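## Task

Exchange the plates in both thermal cyclers, in this order. (1) Take plate E10 out of TC1's block and set it in tray place P3. (2) Take plate E01 from tray place P5 and set it in TC1's block. (3) Take plate F07 out of TC2's block and set it in tray place P2. (4) Take plate E07 from tray place P8 and set it in TC2's block. Every plate must finish lying flat within its destination's locators, with its A1 well at the corner marked A1. The tray and both cyclers are loose; each must finish at its starting position and orientation. Both cycler lids must finish in their starting state. A plate kept in place only by the robot does not count. At the end the grippers must release and withdraw.

## Robot and tools

Robot: two six-joint arms, left_arm and right_arm, each ending in a parallel two-finger gripper with a wrist camera (cam_left_wrist, cam_right_wrist, 616x616 fisheye). The arm not in use may be parked out of the way. The arms must never collide or shove each other hard.

Scene frame: origin on the table top midway between the arms, +z up, +x out over the table, left_arm on the +y side. The names left and right do not refer to image sides. Left base sits near (+0.027, +0.275, +0.215) m, right base near (-0.024, -0.267, +0.215) m; both are tilted. Mounting plates and the frame behind the arms are fixed obstacles. Reported hand positions get less accurate at long reach.

Gripper axes: fingers point along the gripper's +z, close along its y. The reported end-effector point lies between the pads, about 1 cm short of the tips.

Layout hints: TC1 is the left cycler as seen from the tray, TC2 the right one; both lids start open. Tray places come in rows of three parallel to the bench edge where the tray stands, row one nearest that edge; viewed from that edge, numbers in a row increase right to left. A place's A1 mark is at its end far from the edge, its name at the near end. On each labelled plate, A1 sits at the labelled short end, in the corner opposite the labelled long side. A plate in a block may stick and need working loose. Something may occasionally tug a held part.

Tool execute_actions, argument actions: a list holding zero or one item. Empty list: just report the state. A wait item {"steps": n}, n up to 300, counted from the previous result (thinking time is included). A motion item {"rows": [...], "steps": k}, k from 1 to 15 control steps of 1/30 s (default 15); each row is used for one step and the final row repeats to fill the rest. Optional pictures (boolean) toggles camera images.

A row is one list of 14 numbers, each in [-1, 1], covering both arms: left dx, dy, dz, rx, ry, rz, opening, then right dx, dy, dz, rx, ry, rz, opening. dx..rz are an offset, not a pose: expressed in that gripper's own axes and measured from the gripper pose in the latest result showing it (or from the current pose if none yet, or for later calls within one reply). Every row refers to that same base, not to the previous row. Scale: 1.0 equals 0.6 m of translation or 180 degrees; rx, ry, rz form a single rotation vector. Opening is absolute: +1 fully open (0.094 m), -1 closed. Zero offsets send the arm back to the reference pose; they are not a hold.

Tool move: target is one 14-number row laid out as above, offsets from the same reference. speed is the top path speed in m/s, 0.002 to 0.5 (default 0.25); rotation is capped at twice that in rad/s. Both grippers travel straight lines finishing together, lasting 0.5 to 10 s (cut off at 10 s). Openings are sent at the start. Paths ignore obstacles and the other arm. Its result adds a move: line (done, off_target, moving, held or fault, naming the arm if only one), the limits that applied (paced = pose clipped, held = some steps blocked, after which the arm may lurch fast), and each gripper's remaining distance.

Tool wait: seconds from 0 to 10; robot receives nothing new. Tool zoom_image: camera name and region [x0, y0, x1, y1] in pixels, at most 504x504, for a sharper crop of the latest image. read_manual gives only licence text. finished_scene(scene) closes the given scene irreversibly and reports success.

Results: a state line per arm with gripper position (m) and quat_wxyz in the scene frame; grip_measured on the command scale; joint positions (last value is opening in metres) and torques; Hand target lines; HELD marks steps where the clearance check withheld a command; pose unreachable names an arm whose command was altered; FAULT, MOTOR HOT and OVER-TEMPERATURE FAULT warn of stops. Camera calibration changes are listed when they occur.

Control behaviour: each step's command is clipped to 70 mm and 16 degrees from the measured pose, so far goals need several actions. Arms tend to settle a centimetre or more low and can sag further; to hold an arm, resend the offset back to its wanted pose in a reply's first call and zeros afterwards, aiming higher if it still droops. Tiny moves of a few mm may do nothing. Offsets against something rigid do not push harder when repeated; against something yielding they do. Faster contact hits harder, and aiming further past contact presses harder.

Gripping: to hold, command an opening about 0.03 below grip_measured; smaller margins grip more gently. Pads push about 50 to 62 N each, less on thin parts. Holding loads heats motors; at 100 °C the arm drops everything.

Avoid: dropping or sliding plates, slamming, hard pushes, nudging the tray or cyclers, altering lids, and anything leaving the table.

Each tool is called after "Request:" as a command line: name --argument value for each argument, lists and objects as JSON in quotes; but a table of rows of numbers goes row by row, as --pt "numbers of a row", without its own name.

## Session

Request:
execute_actions --actions '[]'

Scene clock: 0.00 s of 15600.00 s.
left_arm: end_effector_position=(+0.3078, +0.6202, +0.3031) grip_measured=+1.000 end_effector_quat_wxyz=(-0.001, -0.146, +0.989, -0.004) | right_arm: end_effector_position=(+0.4720, -0.6461, +0.2957) grip_measured=+1.000 end_effector_quat_wxyz=(+0.252, -0.169, +0.943, -0.134)
Joint positions: left_arm=[ 0.543  0.503  1.008 -1.296 -0.371  0.363  0.094] | right_arm=[-0.605  0.681  1.057 -0.582  0.144 -1.057  0.094]
Joint velocities: left_arm=[-0.005 -0.005 -0.007 -0.002 -0.081 -0.037  0.   ] | right_arm=[-0.005 -0.024  0.002 -0.002 -0.022 -0.066  0.   ]
Joint torques (N m, as the arm reports them, + toward a larger angle): no reading
Hand target (left_arm): +0.312, +0.627, +0.310; +0.007, -0.150, +0.989, +0.001
Hand target (right_arm): +0.478, -0.654, +0.306; +0.259, -0.166, +0.941, -0.142

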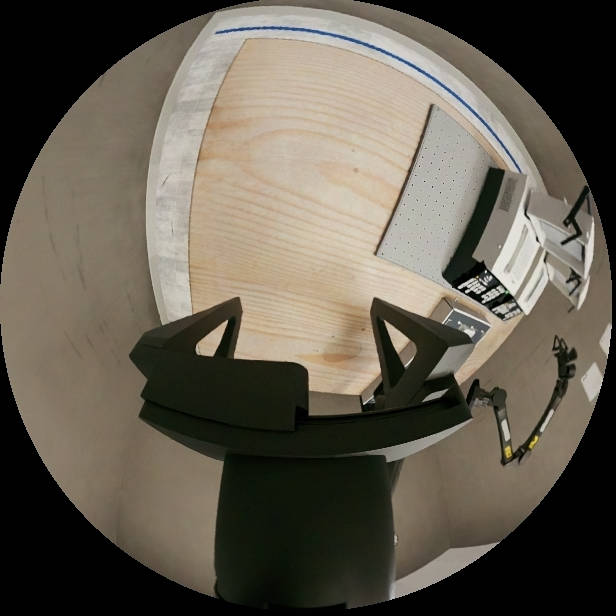

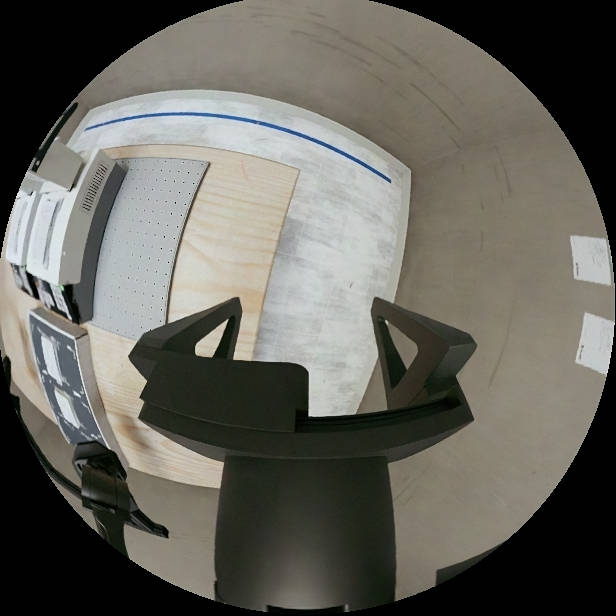

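Request:
move --target '[0.183,-0.849,-0.417,0,0,0.0933,1, 0,0,0,0,0,0,1]' --speed 0.4

Scene clock: 5.17 s of 15600.00 s.
left_arm: end_effector_position=(+0.3394, +0.1007, +0.5321) grip_measured=+1.000 end_effector_quat_wxyz=(+0.042, +0.015, +0.988, -0.146) | right_arm: end_effector_position=(+0.4720, -0.6461, +0.2957) grip_measured=+1.000 end_effector_quat_wxyz=(+0.252, -0.169, +0.943, -0.134)
Joint positions: left_arm=[-1.315  1.618  1.41  -1.69  -0.601 -1.331  0.094] | right_arm=[-0.605  0.681  1.057 -0.582  0.144 -1.057  0.094]
Joint velocities: left_arm=[-0.005 -0.005  0.012  0.002 -0.037 -0.051  0.   ] | right_arm=[ 0.005 -0.005 -0.007 -0.002 -0.007 -0.037  0.   ]
Joint torques (N m, as the arm reports them, + toward a larger angle): left_arm=[-8.79 -3.   10.21  0.35  0.08 -0.09] | right_arm=[  0.38 -12.36   9.23   1.41  -0.12  -0.1 ]
Hand target (left_arm): +0.344, +0.102, +0.552; +0.045, +0.003, +0.985, -0.167
Hand target (right_arm): +0.472, -0.646, +0.296; +0.252, -0.169, +0.943, -0.134
Off the commanded pose (left_arm): 0.027 m, 17 deg; orientation clipped at the last step of the last action.
Off the commanded pose (right_arm): 0.000 m, 0 deg.
joint sent to its limit (left arm) — the command would take joint 4 (wrist pitch) past its lower limit, so that joint was sent only as far as its limit.
move: off_target (left_arm); limits=paced
camera_calibration (this result's frames):
cam_left_wrist: T_world_to_cam=[[-0.0364906, -0.958708, 0.282041, -0.0387805], [-0.857829, 0.174828, 0.483285, 0.0167558], [-0.512638, -0.224308, -0.828787, 0.764262], [0, 0, 0, 1]] pos_world=[0.404748, 0.131321, 0.63625]

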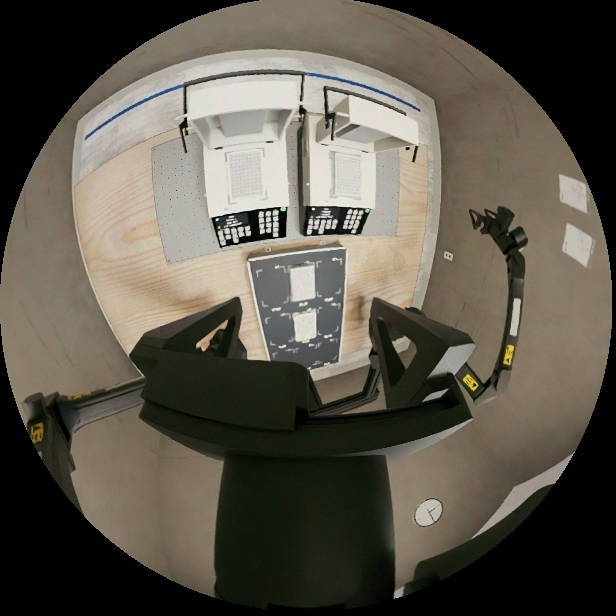

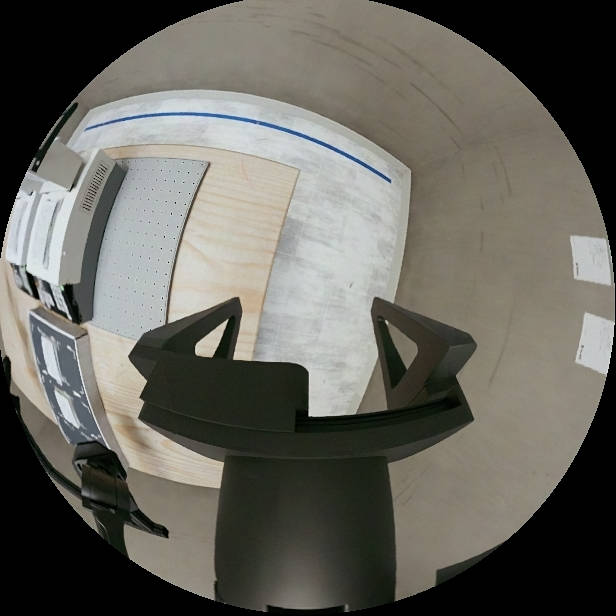

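Request:
zoom_image --camera "cam_left_wrist" --region '[170, 90, 420, 370]'

Region (170, 90, 420, 370) of cam_left_wrist's 616x616 image, scaled by 1.800, with more detail than that image has; it fills the left 450 columns of this view, and the rest is white.

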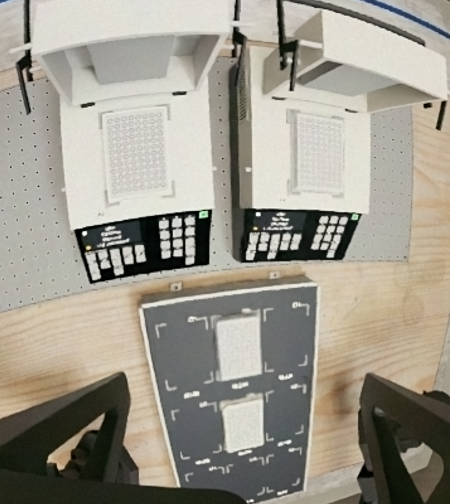

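Request:
move --target '[-0.105,0.1445,0.28,-0.0934,0.027,-0.0096,1, 0,0,0,0,0,0,1]' --speed 0.3

Scene clock: 9.90 s of 15600.00 s.
left_arm: end_effector_position=(+0.4190, +0.1327, +0.3569) grip_measured=+1.000 end_effector_quat_wxyz=(+0.001, -0.002, +1.000, -0.000) | right_arm: end_effector_position=(+0.4720, -0.6461, +0.2957) grip_measured=+1.000 end_effector_quat_wxyz=(+0.252, -0.169, +0.943, -0.134)
Joint positions: left_arm=[-0.931  1.675  1.242 -1.567 -0.763 -1.152  0.094] | right_arm=[-0.605  0.681  1.057 -0.582  0.144 -1.057  0.094]
Joint velocities: left_arm=[-0.005 -0.005  0.002 -0.012 -0.007  0.037  0.   ] | right_arm=[-0.015 -0.005  0.007  0.007 -0.037 -0.007  0.   ]
Joint torques (N m, as the arm reports them, + toward a larger angle): left_arm=[-9.46 -6.36  5.65  0.56 -0.17  0.1 ] | right_arm=[  0.39 -12.33   9.24   1.41  -0.12  -0.1 ]
Hand target (left_arm): +0.420, +0.133, +0.353; +0.000, -0.000, +1.000, -0.000
Hand target (right_arm): +0.472, -0.646, +0.296; +0.252, -0.169, +0.943, -0.134
Off the commanded pose (left_arm): 0.005 m, 0 deg.
Off the commanded pose (right_arm): 0.000 m, 0 deg.
After step 90, 0.57 s passed at rest.
move: done
camera_calibration (this result's frames):
cam_left_wrist: T_world_to_cam=[[0.0100752, -0.999938, -0.00472786, 0.13248], [-0.816538, -0.0109563, 0.577187, 0.13793], [-0.577204, -0.0019548, -0.816598, 0.660222], [0, 0, 0, 1]] pos_world=[0.492373, 0.135273, 0.460151]

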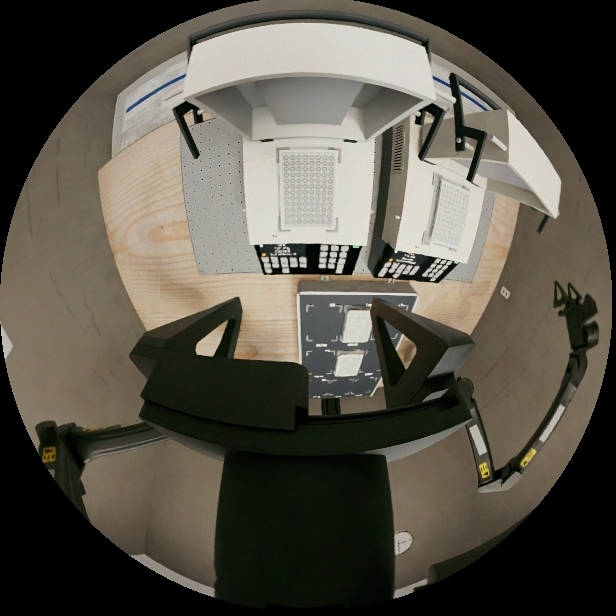

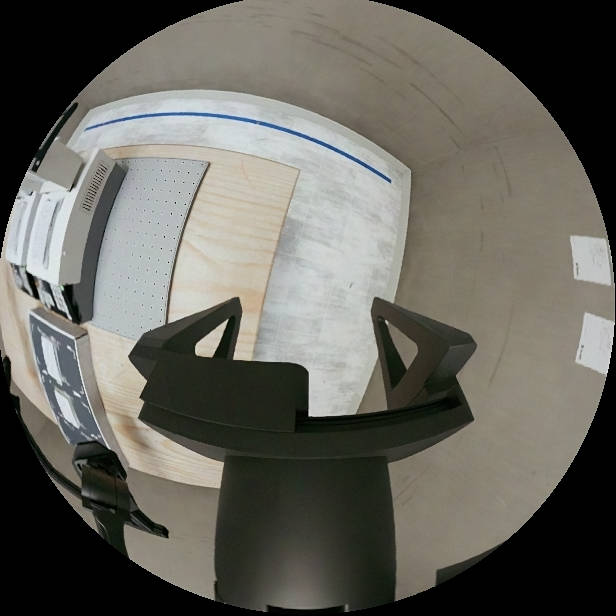

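Request:
zoom_image --camera "cam_left_wrist" --region '[230, 120, 500, 290]'

Request:
zoom_image --camera "cam_left_wrist" --region '[280, 270, 430, 410]'

Region (230, 120, 500, 290) of cam_left_wrist's 616x616 image, scaled by 1.867, with more detail than that image has; it fills the top 317 rows of this view, and the rest is white.

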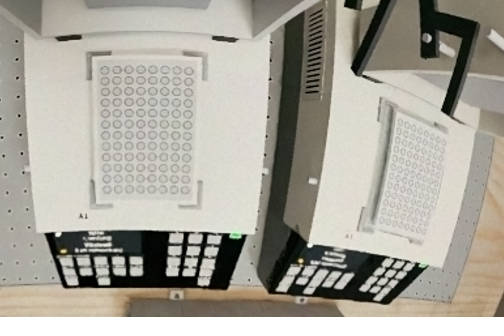

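Region (280, 270, 430, 410) of cam_left_wrist's 616x616 image, scaled by 3.360, with more detail than that image has; it fills the top 470 rows of this view, and the rest is white.

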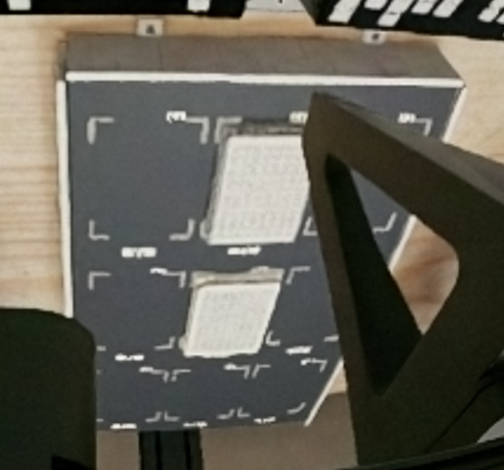

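Request:
move --target '[-0.113,-0.007,0.167,0,0,0.995,1, 0,0,0,0,0,0,1]' --speed 0.4

Scene clock: 19.67 s of 15600.00 s.
left_arm: end_effector_position=(+0.4707, +0.1213, +0.2586) grip_measured=+1.000 end_effector_quat_wxyz=(-0.052, +0.998, +0.043, -0.008) | right_arm: end_effector_position=(+0.4720, -0.6461, +0.2957) grip_measured=+1.000 end_effector_quat_wxyz=(+0.252, -0.169, +0.943, -0.134)
Joint positions: left_arm=[-0.729  1.825  1.272 -1.397 -0.873  2.072  0.094] | right_arm=[-0.605  0.681  1.057 -0.582  0.144 -1.057  0.094]
Joint velocities: left_arm=[-0.005 -0.015 -0.002 -0.012 -0.051 -0.051  0.   ] | right_arm=[ 0.005 -0.005  0.002  0.012 -0.037 -0.007  0.   ]
Joint torques (N m, as the arm reports them, + toward a larger angle): left_arm=[-9.56 -9.56  7.97 -0.65 -0.04  0.06] | right_arm=[  0.37 -12.32   9.23   1.42  -0.12  -0.1 ]
Hand target (left_arm): +0.487, +0.128, +0.258; -0.051, +0.997, +0.055, -0.011
Hand target (right_arm): +0.472, -0.646, +0.296; +0.252, -0.169, +0.943, -0.134
Off the commanded pose (left_arm): 0.018 m, 7 deg.
Off the commanded pose (right_arm): 0.000 m, 0 deg.
joint sent to its limit (left arm) — the command would take joint 6 (wrist roll) past its upper limit, so that joint was sent only as far as its limit.
After step 90, 2.23 s passed at rest.
move: off_target (left_arm)
camera_calibration (this result's frames):
cam_left_wrist: T_world_to_cam=[[-0.090524, 0.991016, 0.0984486, -0.10068], [0.823883, 0.0189863, 0.566442, -0.536204], [0.559484, 0.132387, -0.8182, 0.0588092], [0, 0, 0, 1]] pos_world=[0.399753, 0.102171, 0.361758]

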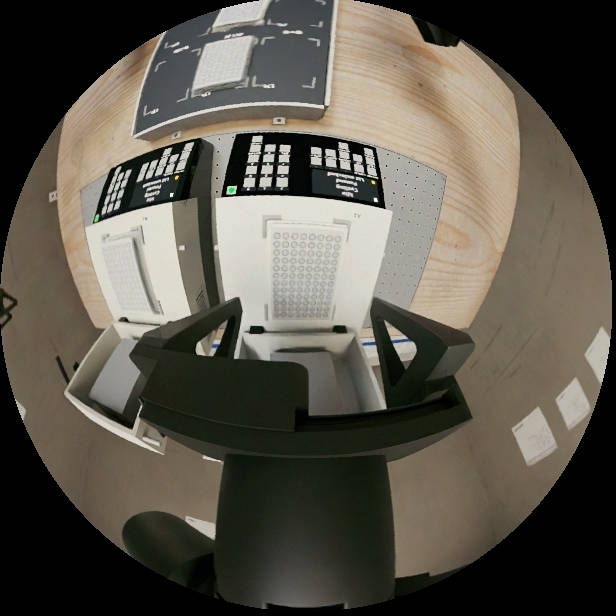

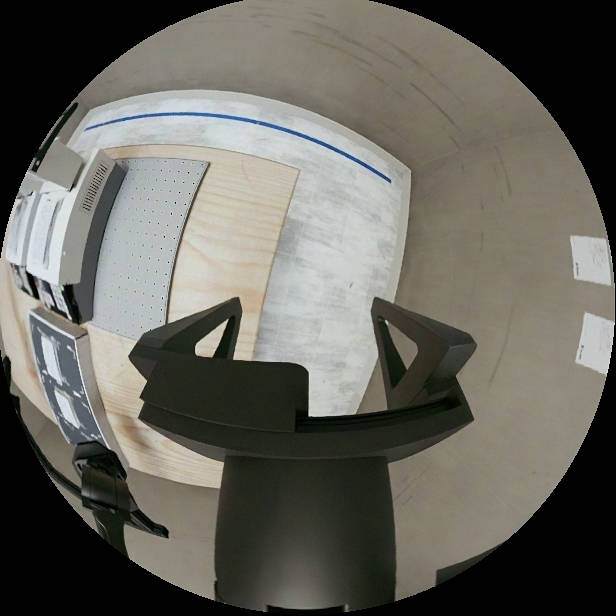

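Request:
zoom_image --camera "cam_left_wrist" --region '[80, 190, 400, 340]'

Request:
zoom_image --camera "cam_left_wrist" --region '[120, 0, 350, 140]'

Region (80, 190, 400, 340) of cam_left_wrist's 616x616 image, scaled by 1.575, with more detail than that image has; it fills the top 236 rows of this view, and the rest is white.

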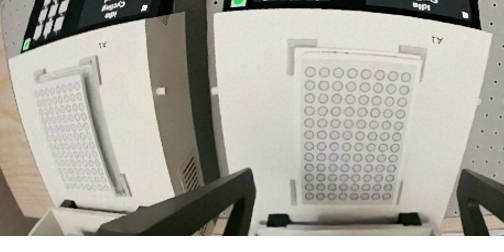

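Region (120, 0, 350, 140) of cam_left_wrist's 616x616 image, scaled by 2.191, with more detail than that image has; it fills the top 307 rows of this view, and the rest is white.

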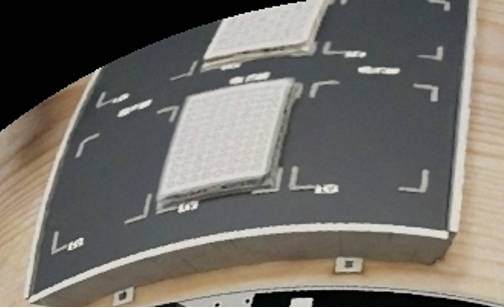

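Request:
move --target '[-0.167,-0.667,-0.167,0,0,-0.3,1, -0.37,0.777,-0.37,-0.228,-0.121,-0.854,1]' --speed 0.4

Scene clock: 29.17 s of 15600.00 s.
left_arm: end_effector_position=(+0.3392, +0.4907, +0.3933) grip_measured=+1.000 end_effector_quat_wxyz=(+0.197, +0.858, +0.472, +0.031) | right_arm: end_effector_position=(+0.4170, -0.1001, +0.4048) grip_measured=+1.000 end_effector_quat_wxyz=(-0.025, +1.000, +0.003, +0.011)
Joint positions: left_arm=[-0.618  0.521  1.046 -1.689 -0.691  1.792  0.094] | right_arm=[ 0.885  1.64   1.442 -1.687  0.783 -1.972  0.094]
Joint velocities: left_arm=[-0.005 -0.024  0.007 -0.002 -0.022 -0.007  0.   ] | right_arm=[-0.015 -0.005 -0.007 -0.002  0.007 -0.037  0.   ]
Joint torques (N m, as the arm reports them, + toward a larger angle): left_arm=[2.23 2.45 7.26 0.27 0.41 0.09] | right_arm=[ 9.95 -7.12 10.4  -0.32 -0.09 -0.2 ]
Hand target (left_arm): +0.342, +0.500, +0.399; +0.198, +0.856, +0.476, +0.032
Hand target (right_arm): +0.426, -0.097, +0.423; -0.041, +0.999, +0.001, +0.019
Off the commanded pose (left_arm): 0.011 m, 29 deg; orientation clipped at the last step of the last action.
Off the commanded pose (right_arm): 0.015 m, 3 deg.
joint sent to its limit (left arm) — the command would take joint 4 (wrist pitch) past its lower limit, so that joint was sent only as far as its limit.
joint sent to its limit (right arm) — the command would take joint 4 (wrist pitch) past its lower limit, so that joint was sent only as far as its limit.
After step 90, 2.40 s passed at rest.
move: off_target (left_arm, right_arm); limits=paced
camera_calibration (this result's frames):
cam_left_wrist: T_world_to_cam=[[-0.800374, 0.469957, -0.372212, 0.189616], [0.306198, 0.854238, 0.420142, -0.687953], [0.515407, 0.2223, -0.82761, 0.168274], [0, 0, 0, 1]] pos_world=[0.275684, 0.461157, 0.498881]
cam_right_wrist: T_world_to_cam=[[0.00686922, 0.998724, 0.0500389, 0.0736353], [0.800849, -0.0354605, 0.597816, -0.575345], [0.598828, 0.035967, -0.80007, 0.202614], [0, 0, 0, 1]] pos_world=[0.338927, -0.101231, 0.502372]

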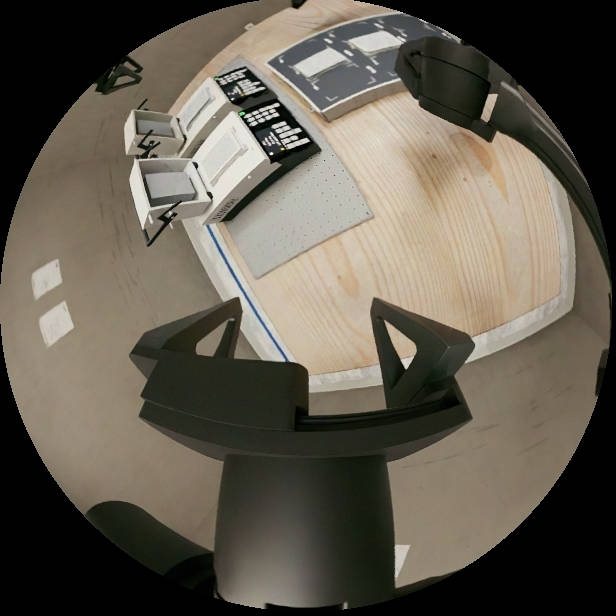

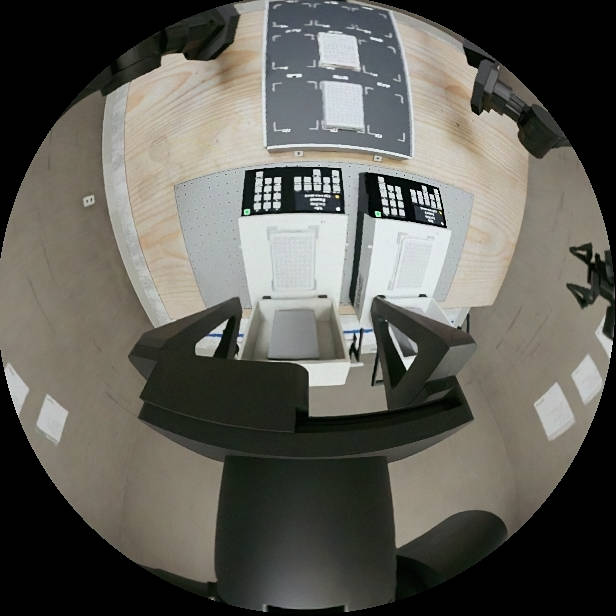

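Request:
move --target '[0,0,0,0,0,0,1, 0.113,-0.368,0.28,-0.016,-0.007,0.002,1]' --speed 0.3

Scene clock: 32.07 s of 15600.00 s.
left_arm: end_effector_position=(+0.3392, +0.4907, +0.3933) grip_measured=+1.000 end_effector_quat_wxyz=(+0.197, +0.859, +0.471, +0.031) | right_arm: end_effector_position=(+0.4642, +0.1363, +0.2487) grip_measured=+1.000 end_effector_quat_wxyz=(+0.009, +1.000, +0.014, -0.000)
Joint positions: left_arm=[-0.618  0.521  1.046 -1.689 -0.691  1.795  0.094] | right_arm=[ 0.755  2.305  1.88  -1.431  0.83  -2.103  0.094]
Joint velocities: left_arm=[ 0.005  0.005 -0.012 -0.027 -0.007 -0.007  0.   ] | right_arm=[-0.015 -0.015  0.012 -0.022 -0.037 -0.007  0.   ]
Joint torques (N m, as the arm reports them, + toward a larger angle): left_arm=[ 1.11  2.32  4.82  0.68  0.28 -0.04] | right_arm=[ 13.72 -14.72   9.75  -0.46   0.07  -0.23]
Hand target (left_arm): +0.339, +0.491, +0.393; +0.197, +0.858, +0.472, +0.031
Hand target (right_arm): +0.489, +0.127, +0.248; +0.005, +1.000, -0.005, -0.001
Off the commanded pose (left_arm): 0.000 m, 0 deg.
Off the commanded pose (right_arm): 0.024 m, 2 deg.
joint sent to its limit (right arm) — the command would take joint 6 (wrist roll) past its lower limit, so that joint was sent only as far as its limit.
move: off_target (right_arm)
camera_calibration (this result's frames):
cam_left_wrist: T_world_to_cam=[[-0.798698, 0.472474, -0.372626, 0.187975], [0.308197, 0.853069, 0.421056, -0.688417], [0.516813, 0.221454, -0.82696, 0.167957], [0, 0, 0, 1]] pos_world=[0.275502, 0.461259, 0.4988]
cam_right_wrist: T_world_to_cam=[[-0.0159084, 0.999738, -0.0164595, -0.127994], [0.814124, 0.022508, 0.580255, -0.521136], [0.580473, -0.0041691, -0.814269, 0.0584425], [0, 0, 0, 1]] pos_world=[0.388309, 0.139933, 0.347873]

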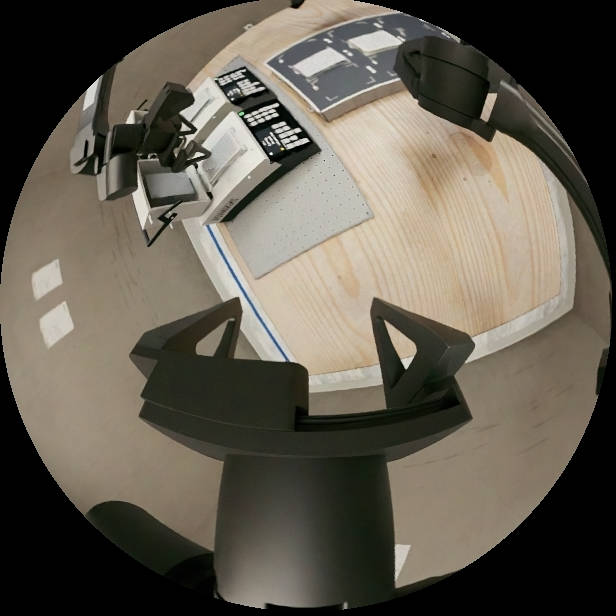

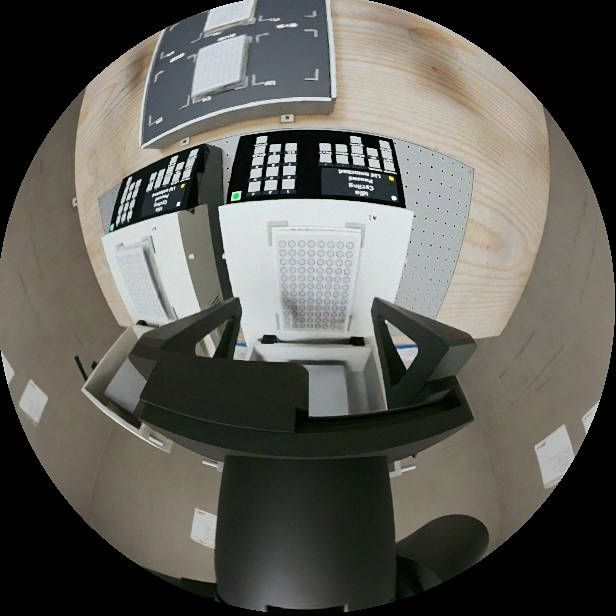

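Request:
move --target '[0,0,0,0,0,0,1, 0.03,-0.02,0,0,0.11,0.009,1]' --speed 0.2

Scene clock: 34.87 s of 15600.00 s.
left_arm: end_effector_position=(+0.3392, +0.4907, +0.3933) grip_measured=+1.000 end_effector_quat_wxyz=(+0.197, +0.859, +0.471, +0.031) | right_arm: end_effector_position=(+0.4954, +0.1377, +0.2427) grip_measured=+1.000 end_effector_quat_wxyz=(+0.045, +0.987, -0.038, +0.148)
Joint positions: left_arm=[-0.618  0.521  1.046 -1.689 -0.691  1.795  0.094] | right_arm=[ 0.764  2.305  1.806 -1.222  1.124 -2.103  0.094]
Joint velocities: left_arm=[-0.005 -0.015 -0.007 -0.012  0.022 -0.037  0.   ] | right_arm=[-0.005 -0.015 -0.012 -0.017  0.022  0.022  0.   ]
Joint torques (N m, as the arm reports them, + toward a larger angle): left_arm=[ 0.77  2.71  4.91  0.62  0.27 -0.05] | right_arm=[ 17.98 -13.75   5.47   0.83   0.28  -0.23]
Hand target (left_arm): +0.339, +0.491, +0.393; +0.197, +0.859, +0.471, +0.031
Hand target (right_arm): +0.482, +0.148, +0.248; +0.042, +0.987, -0.023, +0.155
Off the commanded pose (left_arm): 0.000 m, 0 deg.
Off the commanded pose (right_arm): 0.018 m, 7 deg.
joint sent to its limit (right arm) — the command would take joint 6 (wrist roll) past its lower limit, so that joint was sent only as far as its limit.
move: off_target (right_arm)
camera_calibration (this result's frames):
cam_left_wrist: T_world_to_cam=[[-0.798698, 0.472474, -0.372626, 0.187975], [0.308197, 0.853069, 0.421056, -0.688417], [0.516813, 0.221454, -0.82696, 0.167957], [0, 0, 0, 1]] pos_world=[0.275502, 0.461259, 0.4988]
cam_right_wrist: T_world_to_cam=[[0.100377, 0.992223, -0.0736025, -0.171687], [0.606332, -0.00235053, 0.795208, -0.488897], [0.788851, -0.124448, -0.601853, -0.102746], [0, 0, 0, 1]] pos_world=[0.394718, 0.156416, 0.3143]

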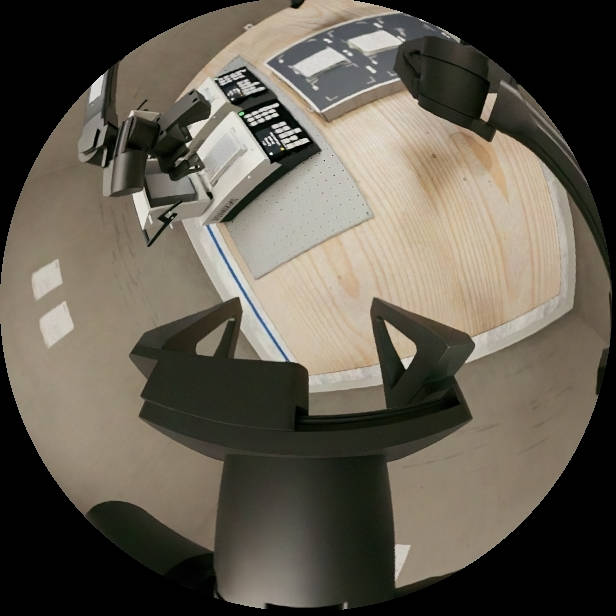

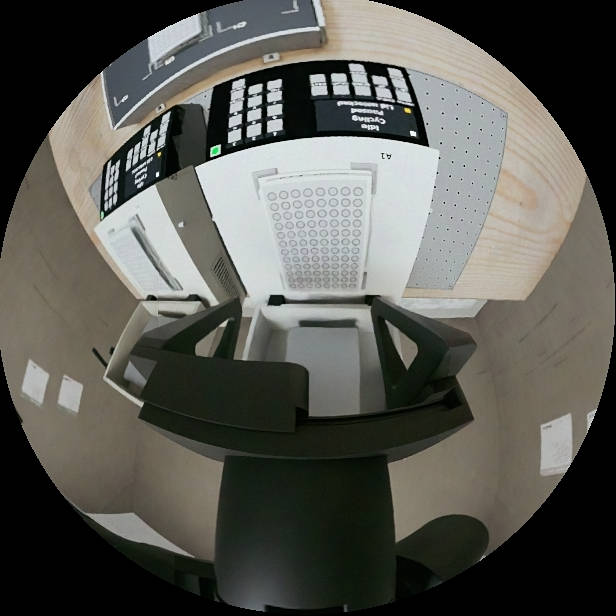

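Request:
zoom_image --camera "cam_right_wrist" --region '[240, 150, 400, 220]'

Region (240, 150, 400, 220) of cam_right_wrist's 616x616 image, scaled by 3.150, with more detail than that image has; it fills the top 220 rows of this view, and the rest is white.

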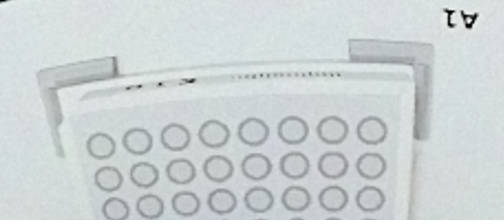

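Request:
move --target '[0,0,0,0,0,0,1, -0.026,-0.004,-0.061,0.025,-0.05,0.979,1]' --speed 0.4

Request:
zoom_image --camera "cam_right_wrist" --region '[130, 60, 480, 400]'

Scene clock: 44.97 s of 15600.00 s.
left_arm: end_effector_position=(+0.3392, +0.4907, +0.3933) grip_measured=+1.000 end_effector_quat_wxyz=(+0.197, +0.859, +0.471, +0.031) | right_arm: end_effector_position=(+0.4764, +0.1393, +0.2582) grip_measured=+1.000 end_effector_quat_wxyz=(+0.167, +0.002, +0.986, -0.007)
Joint positions: left_arm=[-0.618  0.521  1.046 -1.689 -0.691  1.795  0.094] | right_arm=[ 0.798  2.218  1.657 -1.02   1.101  0.87   0.094]
Joint velocities: left_arm=[-0.005  0.005 -0.007  0.002 -0.007  0.022  0.   ] | right_arm=[-0.015  0.005 -0.007 -0.007 -0.007  0.037  0.   ]
Joint torques (N m, as the arm reports them, + toward a larger angle): left_arm=[ 1.01  2.4   4.9   0.63  0.28 -0.03] | right_arm=[ 17.05 -13.57   6.95  -0.11   0.38  -0.05]
Hand target (left_arm): +0.339, +0.491, +0.393; +0.197, +0.859, +0.471, +0.031
Hand target (right_arm): +0.470, +0.145, +0.273; +0.175, -0.001, +0.985, -0.000
Off the commanded pose (left_arm): 0.000 m, 0 deg.
Off the commanded pose (right_arm): 0.017 m, 1 deg.
After step 90, 2.53 s passed at rest.
move: off_target (right_arm)
camera_calibration (this result's frames):
cam_left_wrist: T_world_to_cam=[[-0.798698, 0.472474, -0.372626, 0.187975], [0.308197, 0.853069, 0.421056, -0.688417], [0.516813, 0.221454, -0.82696, 0.167957], [0, 0, 0, 1]] pos_world=[0.275502, 0.461259, 0.4988]
cam_right_wrist: T_world_to_cam=[[-0.0179854, -0.999787, 0.0101032, 0.142032], [-0.959672, 0.0200973, 0.280403, 0.3861], [-0.280546, -0.00465262, -0.959829, 0.507026], [0, 0, 0, 1]] pos_world=[0.515328, 0.136601, 0.37696]

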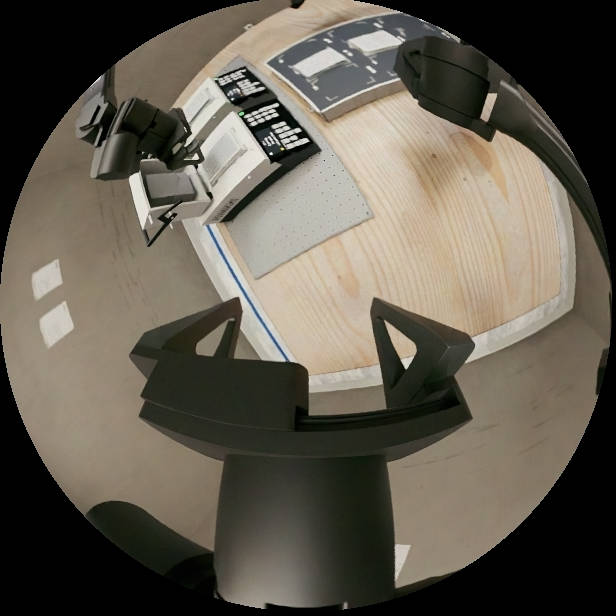

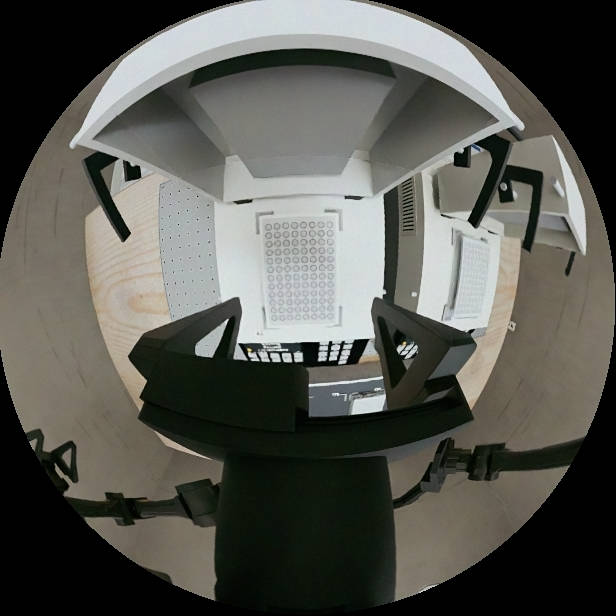

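Region (130, 60, 480, 400) of cam_right_wrist's 616x616 image, scaled by 1.440, with more detail than that image has; it fills the top 490 rows of this view, and the rest is white.

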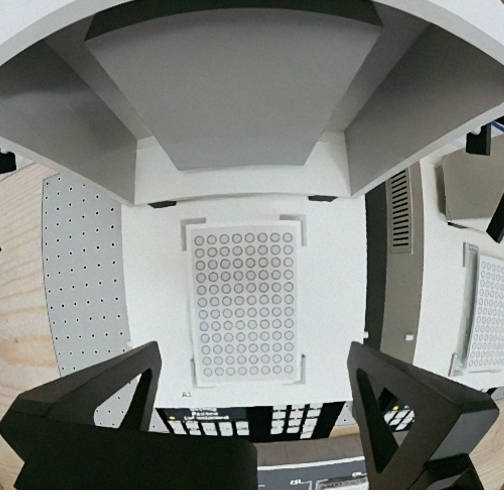

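Request:
move --target '[0,0,0,0,0,0,1, 0.021,0.013,0.081,0,0,0,1]' --speed 0.1

Request:
zoom_image --camera "cam_right_wrist" --region '[130, 60, 480, 400]'

Scene clock: 47.77 s of 15600.00 s.
left_arm: end_effector_position=(+0.3392, +0.4907, +0.3933) grip_measured=+1.000 end_effector_quat_wxyz=(+0.197, +0.859, +0.471, +0.031) | right_arm: end_effector_position=(+0.4826, +0.1503, +0.2313) grip_measured=+1.000 end_effector_quat_wxyz=(+0.178, +0.006, +0.984, +0.004)
Joint positions: left_arm=[-0.618  0.521  1.046 -1.689 -0.691  1.795  0.094] | right_arm=[ 0.767  2.233  1.617 -0.835  1.101  0.753  0.094]
Joint velocities: left_arm=[ 0.005 -0.015 -0.017  0.007  0.022  0.066  0.   ] | right_arm=[-0.005  0.005 -0.012  0.002 -0.081  0.007  0.   ]
Joint torques (N m, as the arm reports them, + toward a larger angle): left_arm=[ 0.91  2.36  4.91  0.54  0.28 -0.03] | right_arm=[ 13.55 -12.95   5.69   1.43   0.18  -0.24]
Hand target (left_arm): +0.339, +0.491, +0.393; +0.197, +0.859, +0.471, +0.031
Hand target (right_arm): +0.480, +0.146, +0.208; +0.167, +0.002, +0.986, -0.007
Off the commanded pose (left_arm): 0.000 m, 0 deg.
Off the commanded pose (right_arm): 0.024 m, 2 deg.
move: off_target (right_arm)
camera_calibration (this result's frames):
cam_left_wrist: T_world_to_cam=[[-0.798698, 0.472474, -0.372626, 0.187975], [0.308197, 0.853069, 0.421056, -0.688417], [0.516813, 0.221454, -0.82696, 0.167957], [0, 0, 0, 1]] pos_world=[0.275502, 0.461259, 0.4988]
cam_right_wrist: T_world_to_cam=[[-0.0228781, -0.999633, -0.0144833, 0.161398], [-0.965431, 0.0183281, 0.260013, 0.407237], [-0.259653, 0.0199313, -0.965496, 0.470506], [0, 0, 0, 1]] pos_world=[0.51902, 0.144497, 0.350722]

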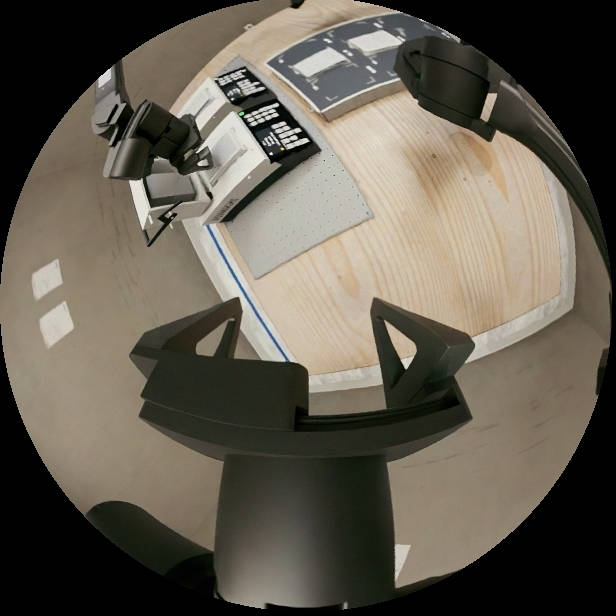

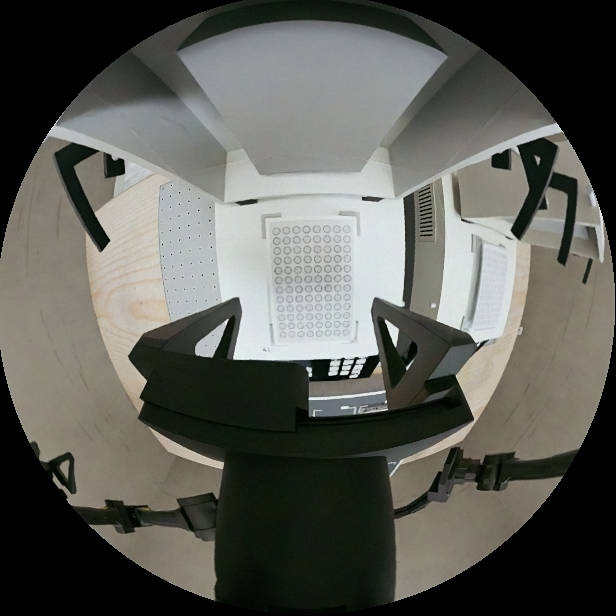

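Region (130, 60, 480, 400) of cam_right_wrist's 616x616 image, scaled by 1.440, with more detail than that image has; it fills the top 490 rows of this view, and the rest is white.

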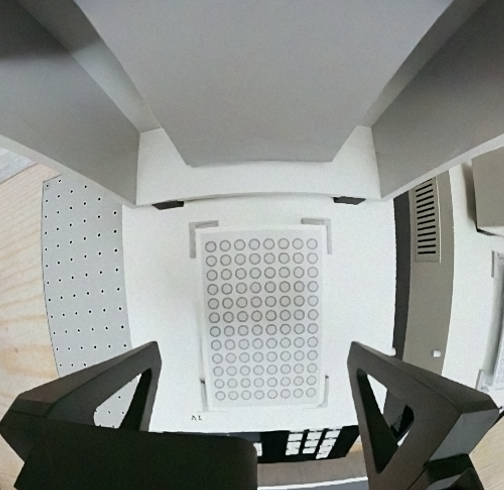

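Request:
move --target '[0,0,0,0,0,0,1, 0.033,-0.010,0.094,0,0,0,1]' --speed 0.1

Request:
zoom_image --camera "cam_right_wrist" --region '[130, 60, 480, 400]'

Scene clock: 49.80 s of 15600.00 s.
left_arm: end_effector_position=(+0.3392, +0.4907, +0.3933) grip_measured=+1.000 end_effector_quat_wxyz=(+0.197, +0.859, +0.471, +0.031) | right_arm: end_effector_position=(+0.4868, +0.1493, +0.1922) grip_measured=+1.000 end_effector_quat_wxyz=(+0.187, +0.011, +0.982, +0.014)
Joint positions: left_arm=[-0.618  0.521  1.046 -1.689 -0.691  1.795  0.094] | right_arm=[ 0.716  2.233  1.531 -0.596  1.089  0.607  0.094]
Joint velocities: left_arm=[-0.024  0.015 -0.017  0.002 -0.007 -0.022  0.   ] | right_arm=[-0.005 -0.005  0.007  0.002 -0.066 -0.095  0.   ]
Joint torques (N m, as the arm reports them, + toward a larger angle): left_arm=[ 0.74  2.33  4.97  0.62  0.27 -0.02] | right_arm=[ 12.74 -13.04   5.32   1.54   0.13  -0.23]
Hand target (left_arm): +0.339, +0.491, +0.393; +0.197, +0.859, +0.471, +0.031
Hand target (right_arm): +0.483, +0.145, +0.172; +0.177, +0.006, +0.984, +0.004
Off the commanded pose (left_arm): 0.000 m, 0 deg.
Off the commanded pose (right_arm): 0.021 m, 2 deg.
move: off_target (right_arm)
camera_calibration (this result's frames):
cam_left_wrist: T_world_to_cam=[[-0.798698, 0.472474, -0.372626, 0.187975], [0.308197, 0.853069, 0.421056, -0.688417], [0.516813, 0.221454, -0.82696, 0.167957], [0, 0, 0, 1]] pos_world=[0.275502, 0.461259, 0.4988]
cam_right_wrist: T_world_to_cam=[[-0.0284638, -0.998943, -0.0360835, 0.166754], [-0.970159, 0.0189118, 0.241731, 0.427212], [-0.240793, 0.0418873, -0.969672, 0.422192], [0, 0, 0, 1]] pos_world=[0.520871, 0.140814, 0.312135]

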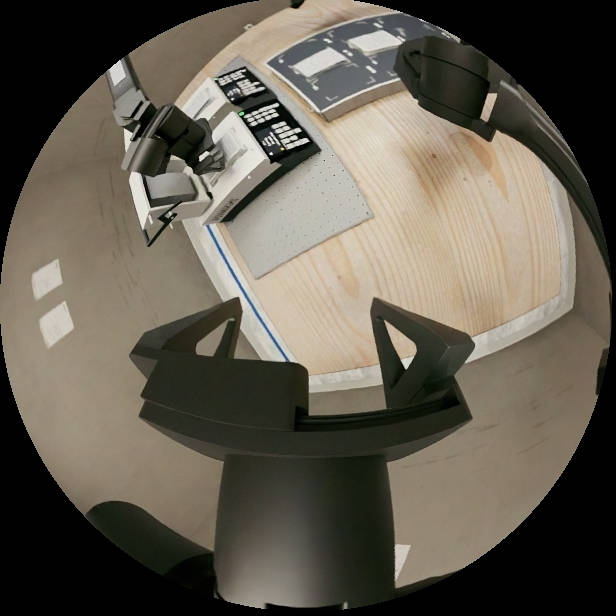

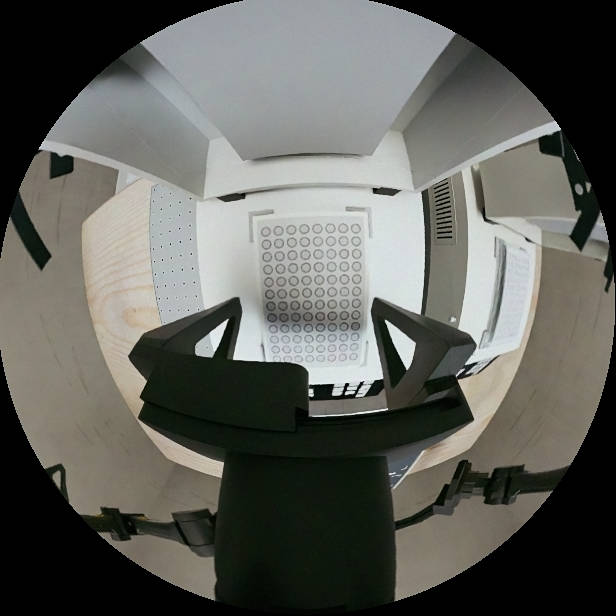

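Region (130, 60, 480, 400) of cam_right_wrist's 616x616 image, scaled by 1.440, with more detail than that image has; it fills the top 490 rows of this view, and the rest is white.

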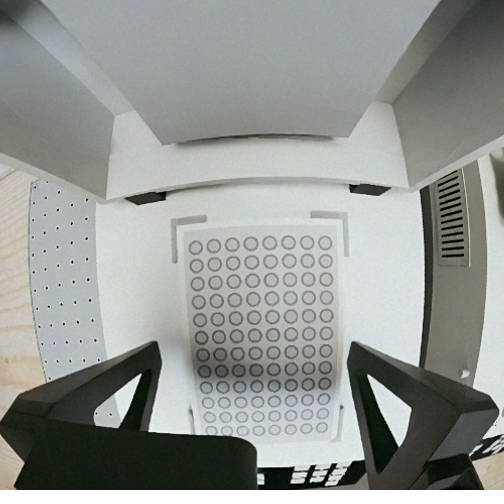

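Request:
move --target '[0,0,0,0,0,0,1, 0,-0.02,0,0.0076,0.0087,-0.0084,1]' --speed 0.05

Request:
zoom_image --camera "cam_right_wrist" --region '[130, 60, 480, 400]'

Scene clock: 52.27 s of 15600.00 s.
left_arm: end_effector_position=(+0.3392, +0.4907, +0.3933) grip_measured=+1.000 end_effector_quat_wxyz=(+0.197, +0.859, +0.471, +0.031) | right_arm: end_effector_position=(+0.4784, +0.1430, +0.1889) grip_measured=+1.000 end_effector_quat_wxyz=(+0.174, -0.010, +0.985, +0.001)
Joint positions: left_arm=[-0.618  0.521  1.046 -1.689 -0.691  1.795  0.094] | right_arm=[ 0.716  2.233  1.531 -0.668  1.089  0.624  0.094]
Joint velocities: left_arm=[-0.005  0.015 -0.007 -0.022  0.051 -0.051  0.   ] | right_arm=[ 0.005  0.005 -0.002 -0.032  0.007  0.066  0.   ]
Joint torques (N m, as the arm reports them, + toward a larger angle): left_arm=[ 0.89  2.65  4.83  0.62  0.27 -0.05] | right_arm=[ 14.52 -14.63   6.72   0.13   0.28  -0.03]
Hand target (left_arm): +0.339, +0.491, +0.393; +0.197, +0.859, +0.471, +0.031
Hand target (right_arm): +0.486, +0.137, +0.192; +0.174, +0.000, +0.985, +0.000
Off the commanded pose (left_arm): 0.000 m, 0 deg.
Off the commanded pose (right_arm): 0.010 m, 1 deg.
move: done
camera_calibration (this result's frames):
cam_left_wrist: T_world_to_cam=[[-0.798698, 0.472474, -0.372626, 0.187975], [0.308197, 0.853069, 0.421056, -0.688417], [0.516813, 0.221454, -0.82696, 0.167957], [0, 0, 0, 1]] pos_world=[0.275502, 0.461259, 0.4988]
cam_right_wrist: T_world_to_cam=[[0.00788977, -0.999968, -0.00128118, 0.13621], [-0.963565, -0.00794509, 0.267356, 0.415786], [-0.267358, -0.000874882, -0.963597, 0.434906], [0, 0, 0, 1]] pos_world=[0.515838, 0.139889, 0.308086]

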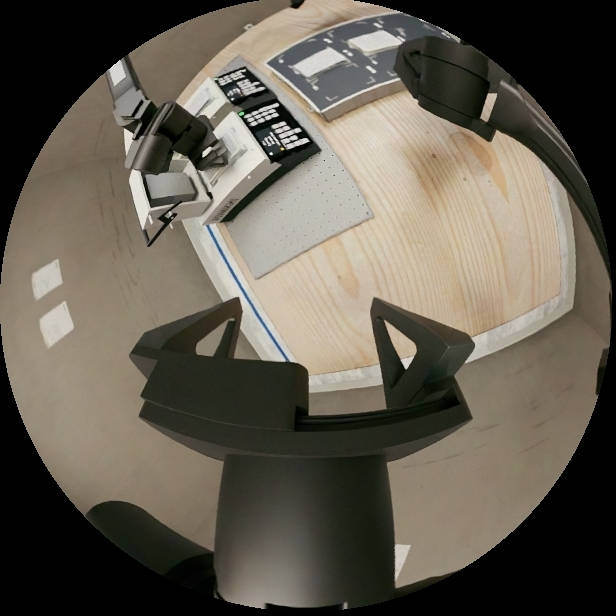

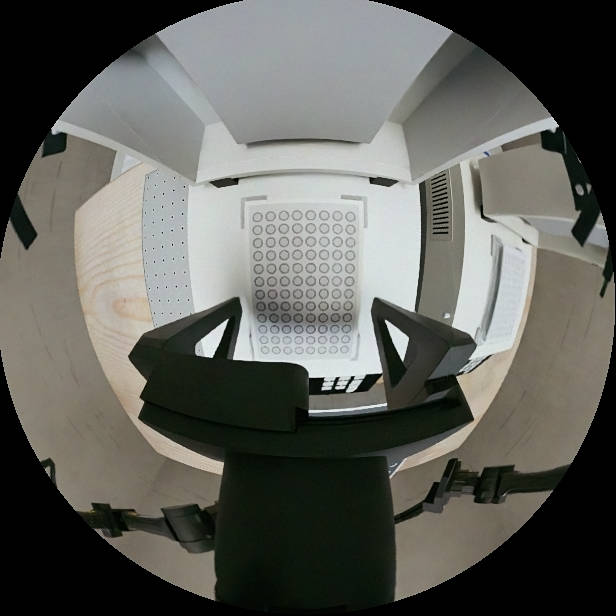

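Region (130, 60, 480, 400) of cam_right_wrist's 616x616 image, scaled by 1.440, with more detail than that image has; it fills the top 490 rows of this view, and the rest is white.

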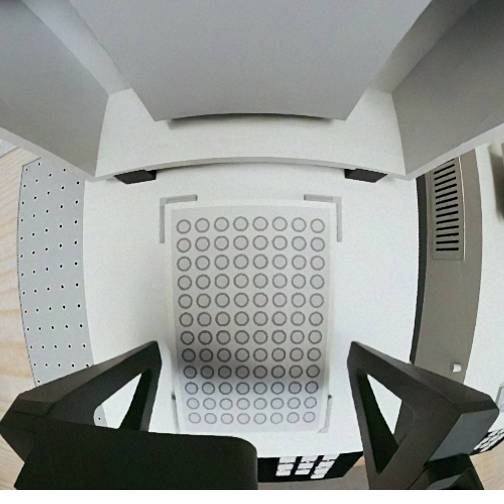

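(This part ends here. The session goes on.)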